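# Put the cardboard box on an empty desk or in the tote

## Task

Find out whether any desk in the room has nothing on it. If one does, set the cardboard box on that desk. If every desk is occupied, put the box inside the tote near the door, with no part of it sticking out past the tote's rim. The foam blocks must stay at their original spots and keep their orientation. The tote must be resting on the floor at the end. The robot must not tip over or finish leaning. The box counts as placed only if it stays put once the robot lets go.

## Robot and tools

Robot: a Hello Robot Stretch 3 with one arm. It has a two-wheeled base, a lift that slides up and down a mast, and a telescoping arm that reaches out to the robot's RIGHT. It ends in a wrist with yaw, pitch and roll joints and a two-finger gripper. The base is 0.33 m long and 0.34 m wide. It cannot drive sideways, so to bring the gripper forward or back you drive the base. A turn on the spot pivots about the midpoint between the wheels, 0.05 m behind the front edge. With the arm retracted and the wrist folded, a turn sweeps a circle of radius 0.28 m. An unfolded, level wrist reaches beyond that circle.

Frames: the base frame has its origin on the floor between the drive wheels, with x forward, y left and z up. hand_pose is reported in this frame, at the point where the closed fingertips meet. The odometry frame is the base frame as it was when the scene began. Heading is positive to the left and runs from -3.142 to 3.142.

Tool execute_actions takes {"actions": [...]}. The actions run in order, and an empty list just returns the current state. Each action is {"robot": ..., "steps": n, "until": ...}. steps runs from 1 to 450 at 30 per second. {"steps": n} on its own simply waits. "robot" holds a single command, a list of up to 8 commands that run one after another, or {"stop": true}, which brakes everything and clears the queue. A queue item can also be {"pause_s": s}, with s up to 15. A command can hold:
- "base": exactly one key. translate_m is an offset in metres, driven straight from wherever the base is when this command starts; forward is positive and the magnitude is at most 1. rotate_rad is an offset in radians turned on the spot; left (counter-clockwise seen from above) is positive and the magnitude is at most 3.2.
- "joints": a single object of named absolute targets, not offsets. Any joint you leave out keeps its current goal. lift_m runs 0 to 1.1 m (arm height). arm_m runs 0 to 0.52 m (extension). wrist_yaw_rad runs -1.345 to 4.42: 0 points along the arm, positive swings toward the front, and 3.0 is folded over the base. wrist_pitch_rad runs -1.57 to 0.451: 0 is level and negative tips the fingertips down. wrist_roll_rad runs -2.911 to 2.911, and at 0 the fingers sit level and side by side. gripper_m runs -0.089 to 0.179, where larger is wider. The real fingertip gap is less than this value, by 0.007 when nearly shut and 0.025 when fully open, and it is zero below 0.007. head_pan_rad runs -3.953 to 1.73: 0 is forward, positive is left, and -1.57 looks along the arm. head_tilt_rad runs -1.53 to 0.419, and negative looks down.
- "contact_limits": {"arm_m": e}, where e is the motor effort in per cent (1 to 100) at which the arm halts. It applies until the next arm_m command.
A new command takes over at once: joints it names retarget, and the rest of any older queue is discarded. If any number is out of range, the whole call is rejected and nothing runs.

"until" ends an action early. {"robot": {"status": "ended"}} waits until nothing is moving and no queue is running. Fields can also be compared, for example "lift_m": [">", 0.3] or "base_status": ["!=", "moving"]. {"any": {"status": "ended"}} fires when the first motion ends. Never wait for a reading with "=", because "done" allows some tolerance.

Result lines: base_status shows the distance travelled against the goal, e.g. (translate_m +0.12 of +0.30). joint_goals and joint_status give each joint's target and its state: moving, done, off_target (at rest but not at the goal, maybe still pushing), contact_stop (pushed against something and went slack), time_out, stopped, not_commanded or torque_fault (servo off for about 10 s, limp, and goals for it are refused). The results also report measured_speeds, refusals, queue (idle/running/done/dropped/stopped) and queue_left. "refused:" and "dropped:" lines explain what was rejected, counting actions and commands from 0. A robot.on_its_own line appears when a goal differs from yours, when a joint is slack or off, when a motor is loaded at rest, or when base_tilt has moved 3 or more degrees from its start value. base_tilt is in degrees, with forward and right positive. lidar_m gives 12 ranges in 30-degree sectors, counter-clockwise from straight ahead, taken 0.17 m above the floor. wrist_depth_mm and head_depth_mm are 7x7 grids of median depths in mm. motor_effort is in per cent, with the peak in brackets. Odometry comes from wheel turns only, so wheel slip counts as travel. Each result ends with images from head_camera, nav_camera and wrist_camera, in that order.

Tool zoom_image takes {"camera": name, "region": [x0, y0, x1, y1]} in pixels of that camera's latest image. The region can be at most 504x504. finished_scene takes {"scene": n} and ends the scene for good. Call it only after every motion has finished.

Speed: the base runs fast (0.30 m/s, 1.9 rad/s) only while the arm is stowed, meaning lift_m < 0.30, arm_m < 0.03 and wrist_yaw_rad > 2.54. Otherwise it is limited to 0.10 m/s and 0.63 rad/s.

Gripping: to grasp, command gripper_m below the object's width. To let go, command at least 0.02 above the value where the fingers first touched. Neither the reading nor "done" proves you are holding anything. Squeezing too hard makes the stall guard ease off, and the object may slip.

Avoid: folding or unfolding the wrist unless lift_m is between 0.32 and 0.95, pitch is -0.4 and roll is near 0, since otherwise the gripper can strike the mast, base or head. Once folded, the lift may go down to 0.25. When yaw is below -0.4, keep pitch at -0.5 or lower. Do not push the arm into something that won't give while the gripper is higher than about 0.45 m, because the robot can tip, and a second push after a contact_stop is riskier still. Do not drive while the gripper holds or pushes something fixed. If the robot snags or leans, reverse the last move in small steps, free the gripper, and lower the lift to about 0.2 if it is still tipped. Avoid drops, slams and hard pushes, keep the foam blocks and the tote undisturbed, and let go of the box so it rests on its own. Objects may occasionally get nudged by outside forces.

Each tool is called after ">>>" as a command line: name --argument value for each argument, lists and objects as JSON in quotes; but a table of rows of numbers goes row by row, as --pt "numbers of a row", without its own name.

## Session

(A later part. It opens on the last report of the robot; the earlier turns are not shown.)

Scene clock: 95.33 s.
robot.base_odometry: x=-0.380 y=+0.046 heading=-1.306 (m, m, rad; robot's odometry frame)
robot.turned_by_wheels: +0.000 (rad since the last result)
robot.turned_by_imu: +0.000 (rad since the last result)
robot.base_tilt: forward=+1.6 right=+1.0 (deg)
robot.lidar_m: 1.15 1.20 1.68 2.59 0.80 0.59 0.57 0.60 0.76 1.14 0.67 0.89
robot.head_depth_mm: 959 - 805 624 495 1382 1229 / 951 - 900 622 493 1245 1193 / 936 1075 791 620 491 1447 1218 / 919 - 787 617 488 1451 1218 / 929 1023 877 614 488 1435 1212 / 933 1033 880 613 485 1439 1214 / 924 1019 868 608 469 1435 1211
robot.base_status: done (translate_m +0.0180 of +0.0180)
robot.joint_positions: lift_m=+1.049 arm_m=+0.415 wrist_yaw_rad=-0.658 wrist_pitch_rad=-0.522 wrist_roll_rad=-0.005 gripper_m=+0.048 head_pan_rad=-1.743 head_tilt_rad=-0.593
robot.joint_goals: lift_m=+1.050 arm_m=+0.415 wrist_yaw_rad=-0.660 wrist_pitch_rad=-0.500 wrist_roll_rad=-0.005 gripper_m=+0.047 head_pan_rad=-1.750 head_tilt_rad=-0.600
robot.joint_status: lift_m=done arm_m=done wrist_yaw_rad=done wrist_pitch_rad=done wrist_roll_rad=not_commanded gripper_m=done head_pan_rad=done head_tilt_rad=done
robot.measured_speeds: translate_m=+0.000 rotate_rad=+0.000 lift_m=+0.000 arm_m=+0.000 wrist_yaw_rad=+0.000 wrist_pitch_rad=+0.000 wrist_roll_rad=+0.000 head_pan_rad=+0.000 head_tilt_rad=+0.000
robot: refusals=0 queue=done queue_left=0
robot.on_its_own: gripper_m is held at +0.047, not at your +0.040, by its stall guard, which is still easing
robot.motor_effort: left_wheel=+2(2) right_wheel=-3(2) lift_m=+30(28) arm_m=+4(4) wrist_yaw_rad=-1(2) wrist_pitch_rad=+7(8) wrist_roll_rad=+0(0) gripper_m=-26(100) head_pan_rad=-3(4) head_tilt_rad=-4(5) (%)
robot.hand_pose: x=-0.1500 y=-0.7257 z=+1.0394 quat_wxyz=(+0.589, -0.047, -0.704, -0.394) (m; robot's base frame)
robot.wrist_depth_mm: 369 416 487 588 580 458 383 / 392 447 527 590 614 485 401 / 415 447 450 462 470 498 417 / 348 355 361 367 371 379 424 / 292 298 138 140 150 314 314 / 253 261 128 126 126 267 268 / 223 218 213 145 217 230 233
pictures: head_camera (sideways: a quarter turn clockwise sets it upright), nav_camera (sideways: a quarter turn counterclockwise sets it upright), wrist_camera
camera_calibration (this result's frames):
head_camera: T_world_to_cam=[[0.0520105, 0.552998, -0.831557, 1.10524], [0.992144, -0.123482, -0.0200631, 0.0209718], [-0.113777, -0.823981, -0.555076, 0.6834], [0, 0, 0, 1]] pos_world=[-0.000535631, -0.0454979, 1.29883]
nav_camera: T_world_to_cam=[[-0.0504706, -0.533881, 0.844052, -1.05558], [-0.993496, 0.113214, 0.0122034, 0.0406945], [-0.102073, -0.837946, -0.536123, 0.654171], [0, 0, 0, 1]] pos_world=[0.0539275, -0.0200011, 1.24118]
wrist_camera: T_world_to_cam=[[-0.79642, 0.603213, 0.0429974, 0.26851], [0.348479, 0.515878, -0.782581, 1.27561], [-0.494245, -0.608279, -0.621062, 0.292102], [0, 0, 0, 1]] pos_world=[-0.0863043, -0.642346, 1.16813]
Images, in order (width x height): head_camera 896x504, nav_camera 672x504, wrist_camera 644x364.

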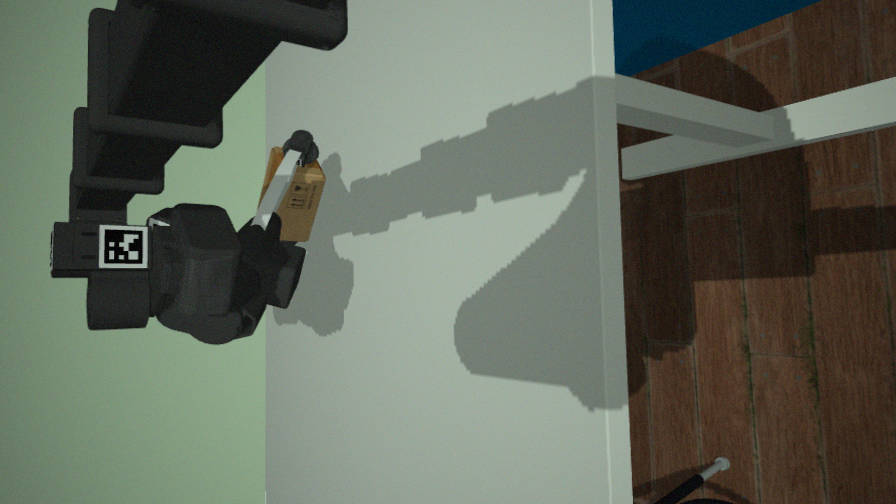

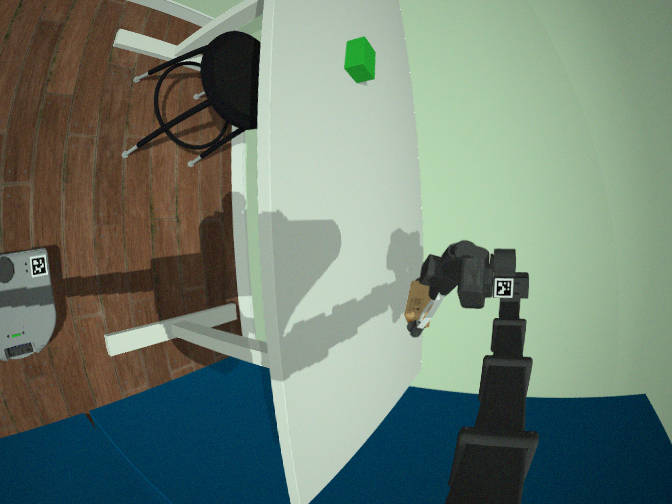

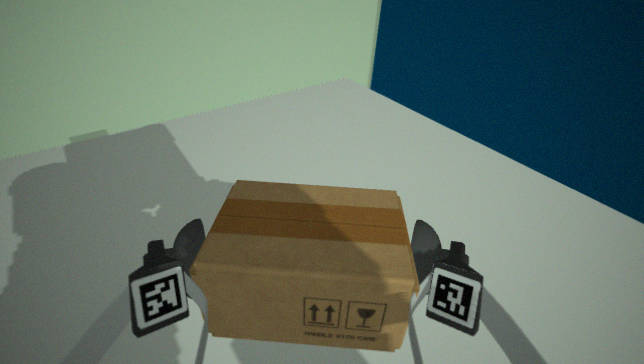

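>>> execute_actions --actions '[{"robot":[{"joints":{"arm_m":0.0,"wrist_yaw_rad":0.8}},{"base":{"rotate_rad":1.6},"joints":{"head_pan_rad":0.5,"head_tilt_rad":-0.5,"wrist_pitch_rad":-0.4}},{"base":{"translate_m":0.5},"joints":{"lift_m":0.28}}],"steps":450,"until":{"robot":{"lift_m":["<",0.9]}}},{"robot":{"joints":{"wrist_yaw_rad":2.6}},"steps":450,"until":{"robot":{"status":"ended"}}},{"robot":{"base":{"translate_m":1.0}},"steps":450,"until":{"robot":{"status":"ended"}}}]'

Scene clock: 129.77 s.
robot.base_odometry: x=+1.056 y=+0.481 heading=+0.294 (m, m, rad; robot's odometry frame)
robot.turned_by_wheels: +1.600 (rad since the last result)
robot.turned_by_imu: +1.639 (rad since the last result)
robot.base_tilt: forward=+1.6 right=+1.0 (deg)
robot.lidar_m: 1.09 1.18 0.49 0.48 0.51 0.73 2.10 1.67 1.27 1.25 1.32 1.12
robot.head_depth_mm: 938 1006 1083 1181 1294 1436 1289 / 994 1072 1167 1275 1412 1495 1281 / 1062 1149 1248 1378 1539 1539 1283 / 1138 1236 1368 1520 1715 1542 1280 / 1218 1344 1500 1680 1843 1542 1267 / 1326 1477 1652 1882 1944 1541 1266 / 1451 1622 1846 2124 1950 1527 1264
robot.base_status: done (translate_m +1.0000 of +1.0000)
robot.joint_positions: lift_m=+0.281 arm_m=+0.001 wrist_yaw_rad=+2.597 wrist_pitch_rad=-0.429 wrist_roll_rad=-0.005 gripper_m=+0.058 head_pan_rad=+0.493 head_tilt_rad=-0.507
robot.joint_goals: lift_m=+0.280 arm_m=+0.000 wrist_yaw_rad=+2.600 wrist_pitch_rad=-0.400 wrist_roll_rad=-0.005 gripper_m=+0.057 head_pan_rad=+0.500 head_tilt_rad=-0.500
robot.joint_status: lift_m=done arm_m=done wrist_yaw_rad=done wrist_pitch_rad=done wrist_roll_rad=not_commanded gripper_m=done head_pan_rad=done head_tilt_rad=done
robot.measured_speeds: translate_m=+0.000 rotate_rad=+0.000 lift_m=+0.000 arm_m=+0.000 wrist_yaw_rad=+0.000 wrist_pitch_rad=+0.000 wrist_roll_rad=+0.000 head_pan_rad=+0.000 head_tilt_rad=+0.000
robot: refusals=0 queue=done queue_left=0
robot.on_its_own: gripper_m is held at +0.057, not at your +0.040, by its stall guard, which is not easing now
robot.motor_effort: left_wheel=-2(8) right_wheel=+2(5) lift_m=+10(29) arm_m=-5(5) wrist_yaw_rad=+3(2) wrist_pitch_rad=+9(10) wrist_roll_rad=+0(0) gripper_m=-23(26) head_pan_rad=+3(35) head_tilt_rad=+4(18) (%)
robot.hand_pose: x=+0.0943 y=+0.0445 z=+0.2908 quat_wxyz=(+0.331, +0.704, -0.040, +0.627) (m; robot's base frame)
robot.wrist_depth_mm: 397 437 - - - - 880 / 422 466 544 - - - 893 / 451 503 572 - - - 926 / 480 539 600 776 791 806 812 / 519 570 139 140 150 645 643 / 507 530 128 126 126 537 542 / - - 148 145 423 451 459
pictures: head_camera (sideways: a quarter turn clockwise sets it upright), nav_camera (sideways: a quarter turn counterclockwise sets it upright), wrist_camera
camera_calibration (this result's frames):
head_camera: T_world_to_cam=[[-0.402206, -0.265576, -0.876184, 1.16621], [-0.51366, 0.857653, -0.0241676, 0.0355033], [0.757881, 0.440341, -0.48137, 0.582183], [0, 0, 0, 1]] pos_world=[0.046067, 0.0229087, 1.30291]
nav_camera: T_world_to_cam=[[0.38533, 0.25451, 0.886987, -1.11423], [0.523136, -0.852075, 0.0172289, 0.0248987], [0.760164, 0.457375, -0.461474, 0.551783], [0, 0, 0, 1]] pos_world=[-0.00312398, 0.0524268, 1.24251]
wrist_camera: T_world_to_cam=[[0.857582, -0.512484, 0.0437484, -0.0758612], [-0.248507, -0.487308, -0.837123, 0.324101], [0.450331, 0.70703, -0.545262, 0.246793], [0, 0, 0, 1]] pos_world=[0.0344601, -0.0554303, 0.409199]
Images, in order (width x height): head_camera 896x504, nav_camera 672x504, wrist_camera 644x364.

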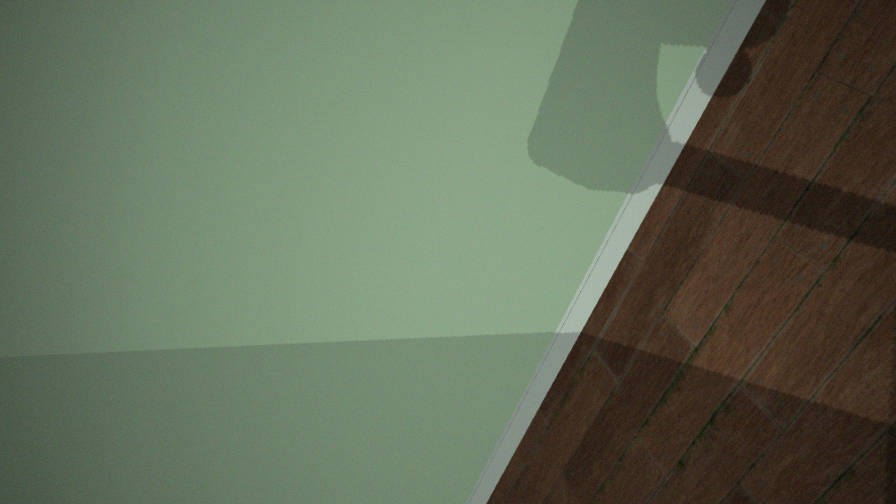

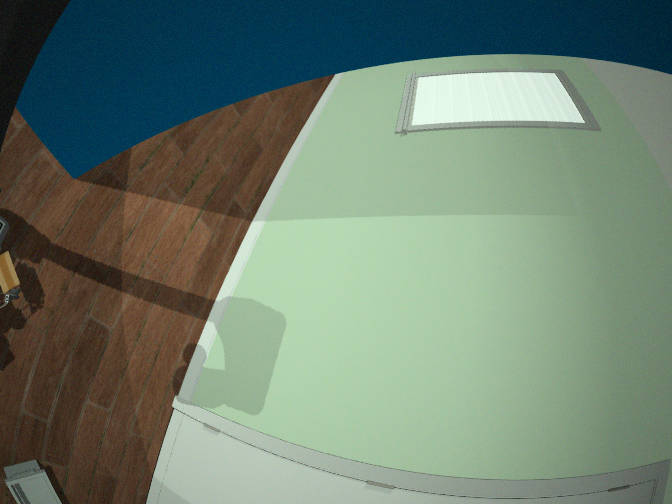

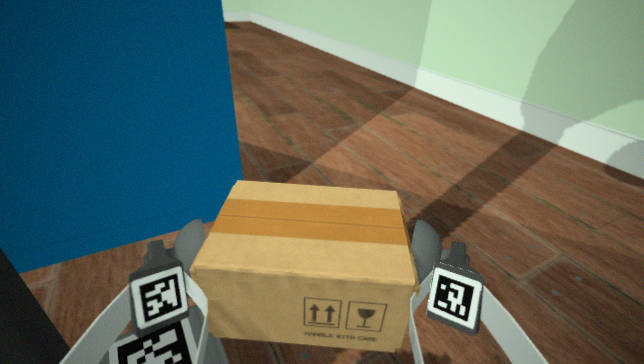

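>>> execute_actions --actions '[{"robot":[{"base":{"translate_m":0.66}},{"base":{"rotate_rad":1.48},"joints":{"head_pan_rad":1.0,"head_tilt_rad":-0.4}},{"base":{"translate_m":0.9}}],"steps":450,"until":{"robot":{"status":"ended"}}}]'

Scene clock: 145.00 s.
robot.base_odometry: x=+1.506 y=+1.554 heading=+1.774 (m, m, rad; robot's odometry frame)
robot.turned_by_wheels: +1.480 (rad since the last result)
robot.turned_by_imu: +1.512 (rad since the last result)
robot.base_tilt: forward=+1.5 right=+1.0 (deg)
robot.lidar_m: 1.59 2.21 3.24 0.52 0.54 2.28 1.76 0.64 0.46 0.44 0.45 0.61
robot.head_depth_mm: 2939 3036 3076 3202 2274 1719 1380 / 3307 3456 3603 3179 2261 1712 1370 / 3540 3833 - 3370 2258 1715 1369 / 3393 3667 3883 3286 2260 1701 1364 / 3129 3421 3573 3331 2219 1679 1362 / 2982 3192 3407 3266 2186 1676 1340 / 2843 3068 3178 3223 2200 1664 1341
robot.base_status: done (translate_m +0.9000 of +0.9000)
robot.joint_positions: lift_m=+0.281 arm_m=+0.001 wrist_yaw_rad=+2.597 wrist_pitch_rad=-0.429 wrist_roll_rad=-0.005 gripper_m=+0.058 head_pan_rad=+0.993 head_tilt_rad=-0.408
robot.joint_goals: lift_m=+0.280 arm_m=+0.000 wrist_yaw_rad=+2.600 wrist_pitch_rad=-0.400 wrist_roll_rad=-0.005 gripper_m=+0.057 head_pan_rad=+1.000 head_tilt_rad=-0.400
robot.joint_status: lift_m=done arm_m=done wrist_yaw_rad=done wrist_pitch_rad=done wrist_roll_rad=not_commanded gripper_m=done head_pan_rad=done head_tilt_rad=done
robot.measured_speeds: translate_m=+0.000 rotate_rad=+0.000 lift_m=+0.000 arm_m=+0.000 wrist_yaw_rad=+0.000 wrist_pitch_rad=+0.000 wrist_roll_rad=+0.000 head_pan_rad=+0.000 head_tilt_rad=+0.000
robot: refusals=0 queue=done queue_left=0
robot.on_its_own: gripper_m is held at +0.057, not at your +0.040, by its stall guard, which is not easing now
robot.motor_effort: left_wheel=-2(10) right_wheel=+2(7) lift_m=+10(10) arm_m=-5(4) wrist_yaw_rad=+2(3) wrist_pitch_rad=+10(9) wrist_roll_rad=+0(0) gripper_m=-22(22) head_pan_rad=+2(28) head_tilt_rad=+6(19) (%)
robot.hand_pose: x=+0.0943 y=+0.0445 z=+0.2908 quat_wxyz=(+0.331, +0.704, -0.040, +0.627) (m; robot's base frame)
robot.wrist_depth_mm: 430 - - - - - - / 453 - - - - - - / 474 - - - - - - / 511 732 767 767 800 815 825 / 546 597 138 140 150 648 658 / 505 525 128 126 126 528 534 / - - 148 145 421 453 458
pictures: head_camera (sideways: a quarter turn clockwise sets it upright), nav_camera (sideways: a quarter turn counterclockwise sets it upright), wrist_camera
camera_calibration (this result's frames):
head_camera: T_world_to_cam=[[-0.177243, -0.351682, -0.919187, 1.22093], [-0.860553, 0.508555, -0.0286365, 0.0434408], [0.477528, 0.785934, -0.392779, 0.468614], [0, 0, 0, 1]] pos_world=[0.0300092, 0.038989, 1.30757]
nav_camera: T_world_to_cam=[[0.167212, 0.33307, 0.927957, -1.16636], [0.866538, -0.498589, 0.0228134, 0.015531], [0.470267, 0.800296, -0.371988, 0.437104], [0, 0, 0, 1]] pos_world=[-0.0239858, 0.0464095, 1.24457]
wrist_camera: T_world_to_cam=[[0.857644, -0.51238, 0.0437523, -0.075854], [-0.248424, -0.487308, -0.837148, 0.324105], [0.450258, 0.707105, -0.545224, 0.246797], [0, 0, 0, 1]] pos_world=[0.0344491, -0.0554382, 0.409202]
Images, in order (width x height): head_camera 896x504, nav_camera 672x504, wrist_camera 644x364.

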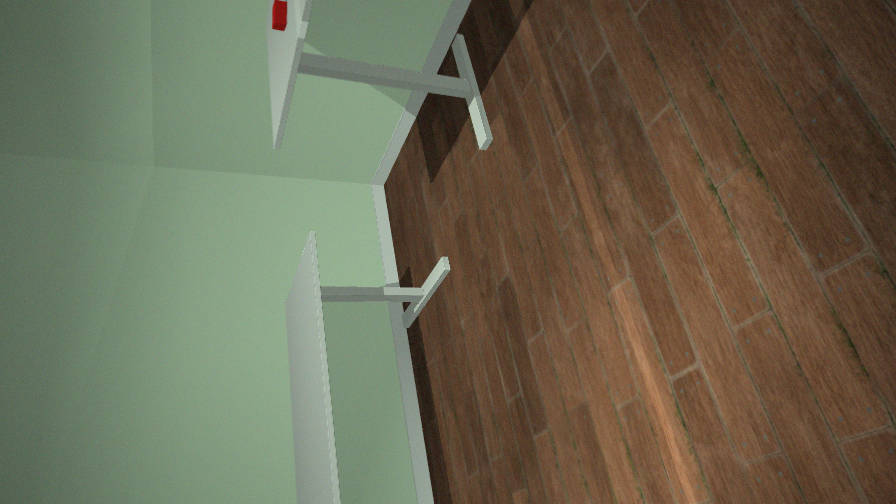

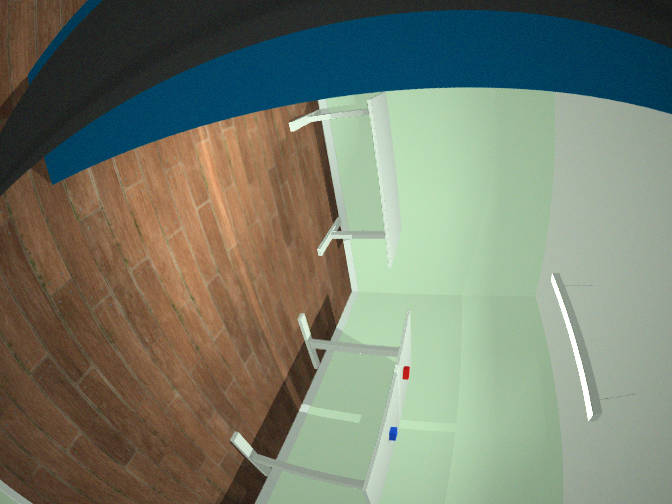

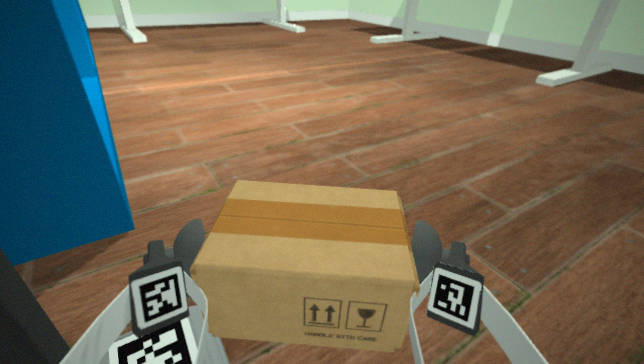

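>>> execute_actions --actions '[{"robot":[{"base":{"translate_m":0.55}},{"base":{"rotate_rad":1.38},"joints":{"head_pan_rad":0.1,"head_tilt_rad":-0.6}},{"base":{"translate_m":1.0}},{"base":{"translate_m":0.8}}],"steps":450,"until":{"robot":{"status":"ended"}}}]'

Scene clock: 166.67 s.
robot.base_odometry: x=-0.405 y=+2.070 heading=-3.129 (m, m, rad; robot's odometry frame)
robot.turned_by_wheels: +1.380 (rad since the last result)
robot.turned_by_imu: +1.412 (rad since the last result)
robot.base_tilt: forward=+1.7 right=+1.0 (deg)
robot.lidar_m: 1.27 1.26 1.09 1.30 1.37 1.51 2.20 2.20 1.58 1.65 1.18 1.26
robot.head_depth_mm: 1319 1461 1507 1044 1652 1455 1222 / 1319 1457 1506 1041 1808 1452 1227 / 1305 1455 1493 1035 1789 1453 1222 / 1312 1441 1478 1027 1781 1449 1218 / 1304 1437 1476 1028 1769 1437 1218 / 1298 1430 1457 1019 1779 1436 1216 / 1290 1439 1454 1016 1760 1433 1213
robot.base_status: moving (translate_m +0.8000 of +0.8000)
robot.joint_positions: lift_m=+0.281 arm_m=+0.001 wrist_yaw_rad=+2.597 wrist_pitch_rad=-0.429 wrist_roll_rad=-0.005 gripper_m=+0.058 head_pan_rad=+0.107 head_tilt_rad=-0.594
robot.joint_goals: lift_m=+0.280 arm_m=+0.000 wrist_yaw_rad=+2.600 wrist_pitch_rad=-0.400 wrist_roll_rad=-0.005 gripper_m=+0.057 head_pan_rad=+0.100 head_tilt_rad=-0.600
robot.joint_status: lift_m=done arm_m=done wrist_yaw_rad=done wrist_pitch_rad=done wrist_roll_rad=not_commanded gripper_m=done head_pan_rad=done head_tilt_rad=done
robot.measured_speeds: translate_m=+0.000 rotate_rad=+0.000 lift_m=+0.000 arm_m=+0.000 wrist_yaw_rad=+0.000 wrist_pitch_rad=+0.000 wrist_roll_rad=+0.000 head_pan_rad=+0.000 head_tilt_rad=+0.000
robot: refusals=0 queue=running queue_left=0
robot.on_its_own: gripper_m is held at +0.057, not at your +0.040, by its stall guard, which is not easing now
robot.motor_effort: left_wheel=-1(10) right_wheel=+2(7) lift_m=+10(10) arm_m=-4(4) wrist_yaw_rad=+2(2) wrist_pitch_rad=+9(8) wrist_roll_rad=+0(0) gripper_m=-22(23) head_pan_rad=-3(33) head_tilt_rad=-4(29) (%)
robot.hand_pose: x=+0.0942 y=+0.0445 z=+0.2908 quat_wxyz=(+0.331, +0.704, -0.040, +0.627) (m; robot's base frame)
robot.wrist_depth_mm: - - - - - - - / - - - - - - - / 847 934 - - - - - / 739 764 769 787 798 812 835 / 603 609 138 140 150 648 658 / 510 523 128 126 126 535 547 / - - 148 145 423 456 455
pictures: head_camera (sideways: a quarter turn clockwise sets it upright), nav_camera (sideways: a quarter turn counterclockwise sets it upright), wrist_camera
camera_calibration (this result's frames):
head_camera: T_world_to_cam=[[-0.546689, -0.102558, -0.831031, 1.10821], [-0.154869, 0.987732, -0.0200171, 0.0279086], [0.822889, 0.117757, -0.555866, 0.678713], [0, 0, 0, 1]] pos_world=[0.0516611, 0.00616554, 1.29879]
nav_camera: T_world_to_cam=[[0.5279, 0.0987685, 0.843544, -1.05845], [0.165104, -0.986201, 0.0121475, 0.0336998], [0.833104, 0.13286, -0.536923, 0.649508], [0, 0, 0, 1]] pos_world=[0.0120819, 0.0514821, 1.24117]
wrist_camera: T_world_to_cam=[[0.857685, -0.51231, 0.043756, -0.0758485], [-0.248365, -0.487303, -0.837168, 0.324112], [0.450212, 0.707159, -0.545192, 0.246796], [0, 0, 0, 1]] pos_world=[0.0344417, -0.0554413, 0.409206]
Images, in order (width x height): head_camera 896x504, nav_camera 672x504, wrist_camera 644x364.

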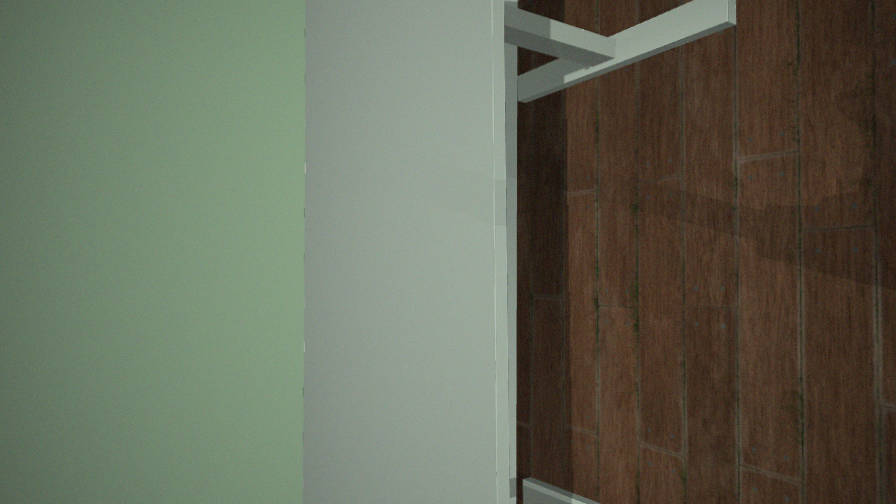

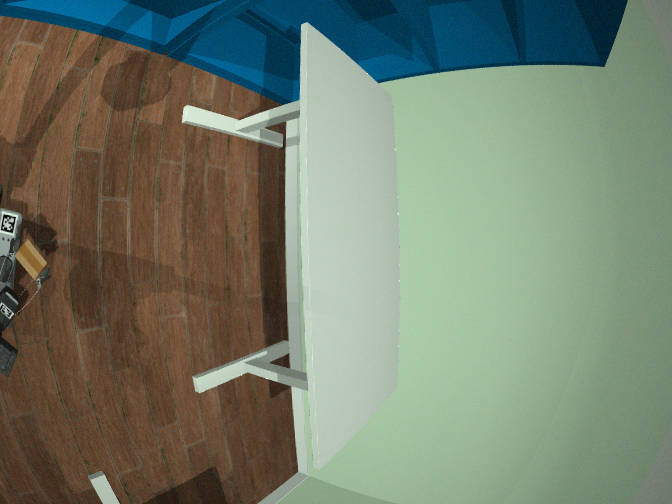

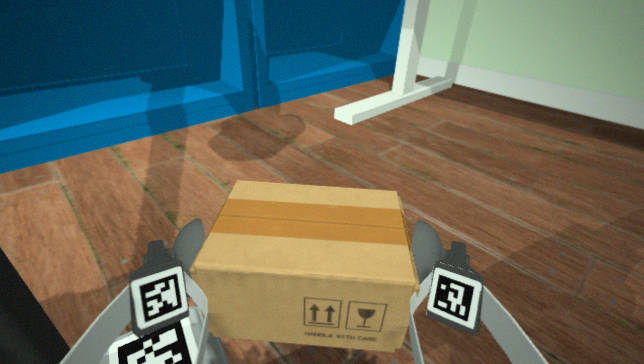

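>>> execute_actions --actions '[{"robot":[{"base":{"translate_m":0.3}},{"base":{"rotate_rad":1.67},"joints":{"head_pan_rad":-1.6,"head_tilt_rad":-0.7}},{"joints":{"lift_m":0.82}}],"steps":450,"until":{"robot":{"lift_m":[">",0.4]}}},{"robot":[{"joints":{"wrist_yaw_rad":0,"lift_m":0.82}},{"joints":{"wrist_pitch_rad":-0.5,"arm_m":0.3}}],"steps":450,"until":{"robot":{"status":"ended"}}}]'

Scene clock: 189.00 s.
robot.base_odometry: x=-0.705 y=+2.067 heading=-1.459 (m, m, rad; robot's odometry frame)
robot.turned_by_wheels: +1.670 (rad since the last result)
robot.turned_by_imu: +1.701 (rad since the last result)
robot.base_tilt: forward=+1.5 right=+1.0 (deg)
robot.lidar_m: 1.02 1.13 1.78 2.49 1.78 1.70 1.11 1.61 0.97 1.27 1.08 1.05
robot.head_depth_mm: 1083 1226 1214 939 - - 1152 / 1075 1214 1259 - 776 1361 1173 / 1072 1212 1255 - 762 1368 1171 / 1061 1204 1197 836 760 1360 1169 / 1059 1191 1184 893 757 1360 1160 / 1052 1186 1179 885 756 1353 1168 / 1049 1181 1182 888 730 1349 1163
robot.base_status: done (rotate_rad +1.6699 of +1.6700)
robot.joint_positions: lift_m=+0.819 arm_m=+0.300 wrist_yaw_rad=+0.002 wrist_pitch_rad=-0.522 wrist_roll_rad=-0.005 gripper_m=+0.058 head_pan_rad=-1.593 head_tilt_rad=-0.692
robot.joint_goals: lift_m=+0.820 arm_m=+0.300 wrist_yaw_rad=+0.000 wrist_pitch_rad=-0.500 wrist_roll_rad=-0.005 gripper_m=+0.057 head_pan_rad=-1.600 head_tilt_rad=-0.700
robot.joint_status: lift_m=done arm_m=done wrist_yaw_rad=done wrist_pitch_rad=done wrist_roll_rad=not_commanded gripper_m=done head_pan_rad=done head_tilt_rad=done
robot.measured_speeds: translate_m=+0.000 rotate_rad=+0.000 lift_m=+0.000 arm_m=+0.000 wrist_yaw_rad=+0.000 wrist_pitch_rad=+0.000 wrist_roll_rad=+0.000 head_pan_rad=+0.000 head_tilt_rad=+0.000
robot: refusals=0 queue=done queue_left=0
robot.on_its_own: gripper_m is held at +0.057, not at your +0.040, by its stall guard, which is not easing now
robot.motor_effort: left_wheel=-3(9) right_wheel=+1(7) lift_m=+30(32) arm_m=+4(7) wrist_yaw_rad=-1(0) wrist_pitch_rad=+7(10) wrist_roll_rad=+0(0) gripper_m=-22(22) head_pan_rad=-3(35) head_tilt_rad=-6(22) (%)
robot.hand_pose: x=-0.0210 y=-0.6546 z=+0.8094 quat_wxyz=(+0.685, +0.184, -0.681, -0.182) (m; robot's base frame)
robot.wrist_depth_mm: 627 643 668 680 702 718 736 / 583 590 609 630 634 662 798 / 437 444 456 459 474 482 488 / 353 355 362 368 374 380 383 / 293 300 138 140 150 313 316 / 253 260 128 125 126 267 268 / 223 217 213 145 218 230 234
pictures: head_camera (sideways: a quarter turn clockwise sets it upright), nav_camera (sideways: a quarter turn counterclockwise sets it upright), wrist_camera
camera_calibration (this result's frames):
head_camera: T_world_to_cam=[[-0.0294552, 0.633964, -0.772801, 1.02914], [0.999494, 0.0279394, -0.0151756, 0.0145617], [0.0119709, -0.772857, -0.634467, 0.785914], [0, 0, 0, 1]] pos_world=[0.00635114, -0.0454455, 1.29418]
nav_camera: T_world_to_cam=[[0.0280908, -0.616159, 0.787121, -0.981836], [-0.999278, -0.0374681, 0.00633215, 0.0483746], [0.0255903, -0.78673, -0.616767, 0.758308], [0, 0, 0, 1]] pos_world=[0.0565149, -0.006571, 1.24022]
wrist_camera: T_world_to_cam=[[-0.998999, -0.0122837, 0.0430125, -0.0689582], [-0.0413276, 0.621394, -0.782407, 1.07469], [-0.0171169, -0.783402, -0.62128, 0.151773], [0, 0, 0, 1]] pos_world=[-0.0218771, -0.549752, 0.938102]
Images, in order (width x height): head_camera 896x504, nav_camera 672x504, wrist_camera 644x364.

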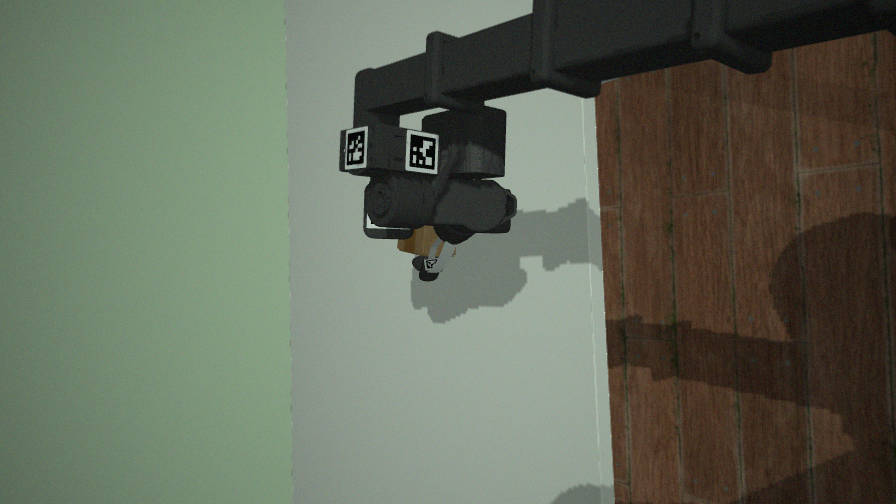

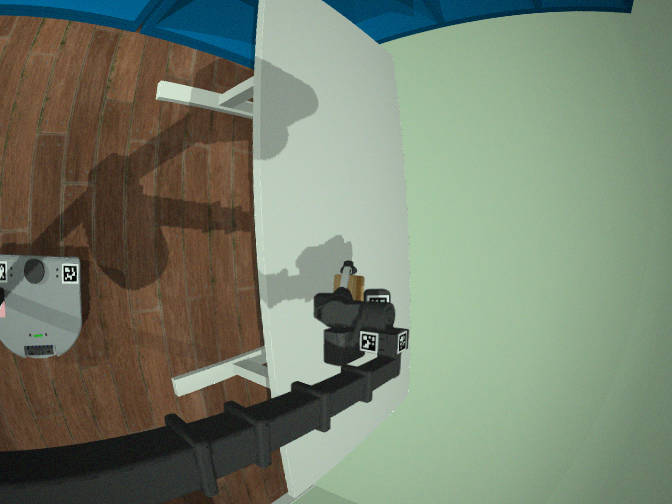

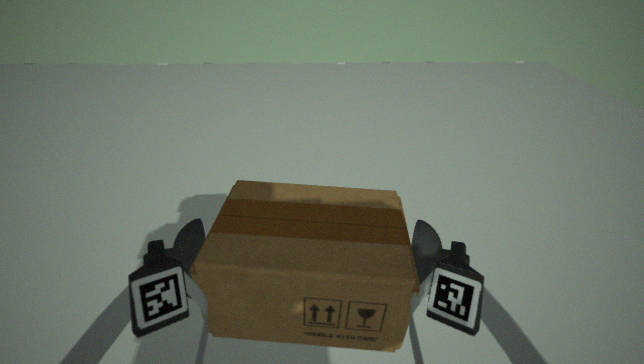

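Same depths as at lift 1.05 before, so 0.075 down.

>>> execute_actions --actions '[{"robot":{"joints":{"lift_m":0.747}},"steps":450,"until":{"robot":{"status":"ended"}}},{"robot":[{"joints":{"gripper_m":0.15}},{"joints":{"lift_m":0.84}}],"steps":450,"until":{"robot":{"status":"ended"}}}]'

Scene clock: 197.70 s.
robot.base_odometry: x=-0.705 y=+2.067 heading=-1.459 (m, m, rad; robot's odometry frame)
robot.turned_by_wheels: +0.000 (rad since the last result)
robot.turned_by_imu: +0.000 (rad since the last result)
robot.base_tilt: forward=+1.5 right=+1.0 (deg)
robot.lidar_m: 1.02 1.13 1.78 2.49 1.78 1.70 1.11 1.61 0.97 1.27 1.08 1.05
robot.head_depth_mm: 1083 1220 1206 940 - - 1162 / 1077 1216 1308 - 762 1370 1169 / 1071 1213 1257 - 761 1356 1168 / 1066 1203 1195 849 759 1361 1164 / 1060 1203 1183 893 761 1356 1162 / 1056 1190 1178 887 755 1359 1169 / 1052 1184 1175 887 734 1352 1168
robot.base_status: done (rotate_rad +1.6699 of +1.6700)
robot.joint_positions: lift_m=+0.839 arm_m=+0.300 wrist_yaw_rad=+0.002 wrist_pitch_rad=-0.519 wrist_roll_rad=-0.005 gripper_m=+0.150 head_pan_rad=-1.593 head_tilt_rad=-0.692
robot.joint_goals: lift_m=+0.840 arm_m=+0.300 wrist_yaw_rad=+0.000 wrist_pitch_rad=-0.500 wrist_roll_rad=-0.005 gripper_m=+0.150 head_pan_rad=-1.600 head_tilt_rad=-0.700
robot.joint_status: lift_m=done arm_m=done wrist_yaw_rad=done wrist_pitch_rad=done wrist_roll_rad=not_commanded gripper_m=done head_pan_rad=done head_tilt_rad=done
robot.measured_speeds: translate_m=+0.000 rotate_rad=+0.000 lift_m=+0.000 arm_m=+0.000 wrist_yaw_rad=+0.000 wrist_pitch_rad=+0.000 wrist_roll_rad=+0.000 head_pan_rad=+0.000 head_tilt_rad=+0.000
robot: refusals=0 queue=done queue_left=0
robot.motor_effort: left_wheel=-2(3) right_wheel=+2(2) lift_m=+30(34) arm_m=+5(5) wrist_yaw_rad=-1(2) wrist_pitch_rad=+6(7) wrist_roll_rad=+0(0) gripper_m=+1(92) head_pan_rad=-4(3) head_tilt_rad=-5(5) (%)
robot.hand_pose: x=-0.0210 y=-0.6551 z=+0.8300 quat_wxyz=(+0.686, +0.183, -0.681, -0.181) (m; robot's base frame)
robot.wrist_depth_mm: 634 643 667 687 697 711 744 / 641 658 680 690 705 723 804 / 486 486 497 508 521 538 541 / 387 392 399 398 412 416 423 / 322 336 329 331 335 348 347 / 282 279 280 284 288 - 296 / 236 242 233 197 250 246 257
pictures: head_camera (sideways: a quarter turn clockwise sets it upright), nav_camera (sideways: a quarter turn counterclockwise sets it upright), wrist_camera
camera_calibration (this result's frames):
head_camera: T_world_to_cam=[[-0.0294551, 0.633965, -0.772801, 1.02914], [0.999494, 0.0279393, -0.0151756, 0.0145617], [0.0119708, -0.772857, -0.634467, 0.785914], [0, 0, 0, 1]] pos_world=[0.00635113, -0.0454455, 1.29418]
nav_camera: T_world_to_cam=[[0.0280907, -0.616159, 0.787121, -0.981836], [-0.999278, -0.037468, 0.00633215, 0.0483747], [0.0255902, -0.78673, -0.616767, 0.758308], [0, 0, 0, 1]] pos_world=[0.0565149, -0.006571, 1.24022]
wrist_camera: T_world_to_cam=[[-0.998999, -0.0121449, 0.0430438, -0.0697887], [-0.0413204, 0.618912, -0.784373, 1.09118], [-0.0171142, -0.785367, -0.618794, 0.160904], [0, 0, 0, 1]] pos_world=[-0.0218772, -0.549822, 0.958462]
Images, in order (width x height): head_camera 896x504, nav_camera 672x504, wrist_camera 644x364.

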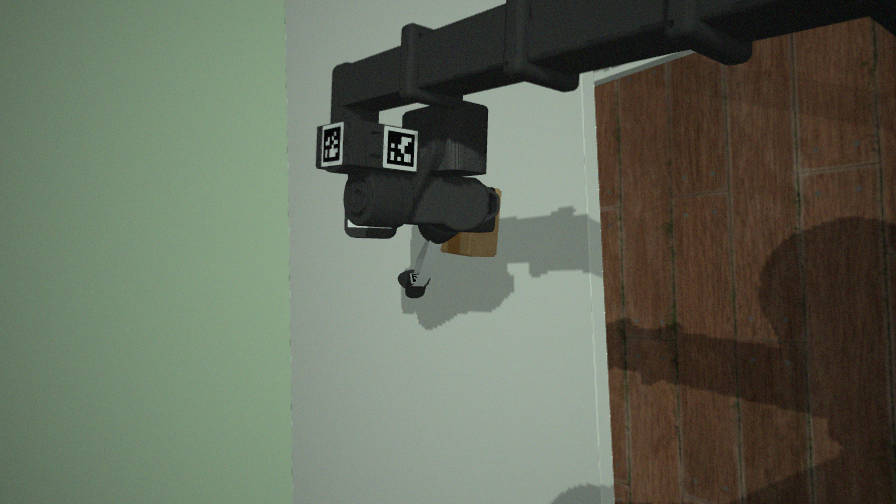

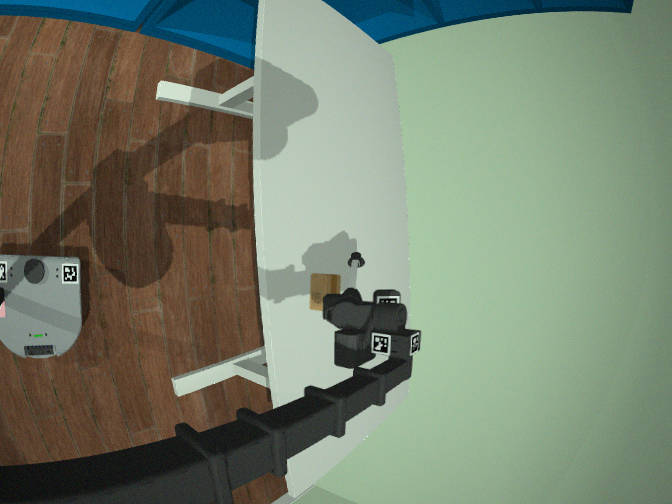

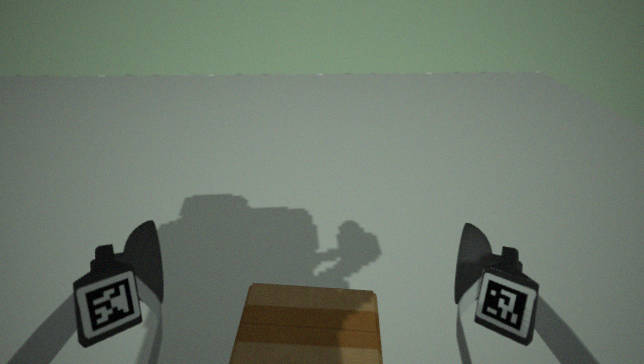

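>>> finished_scene --scene 1

The scene is finished: the task was done.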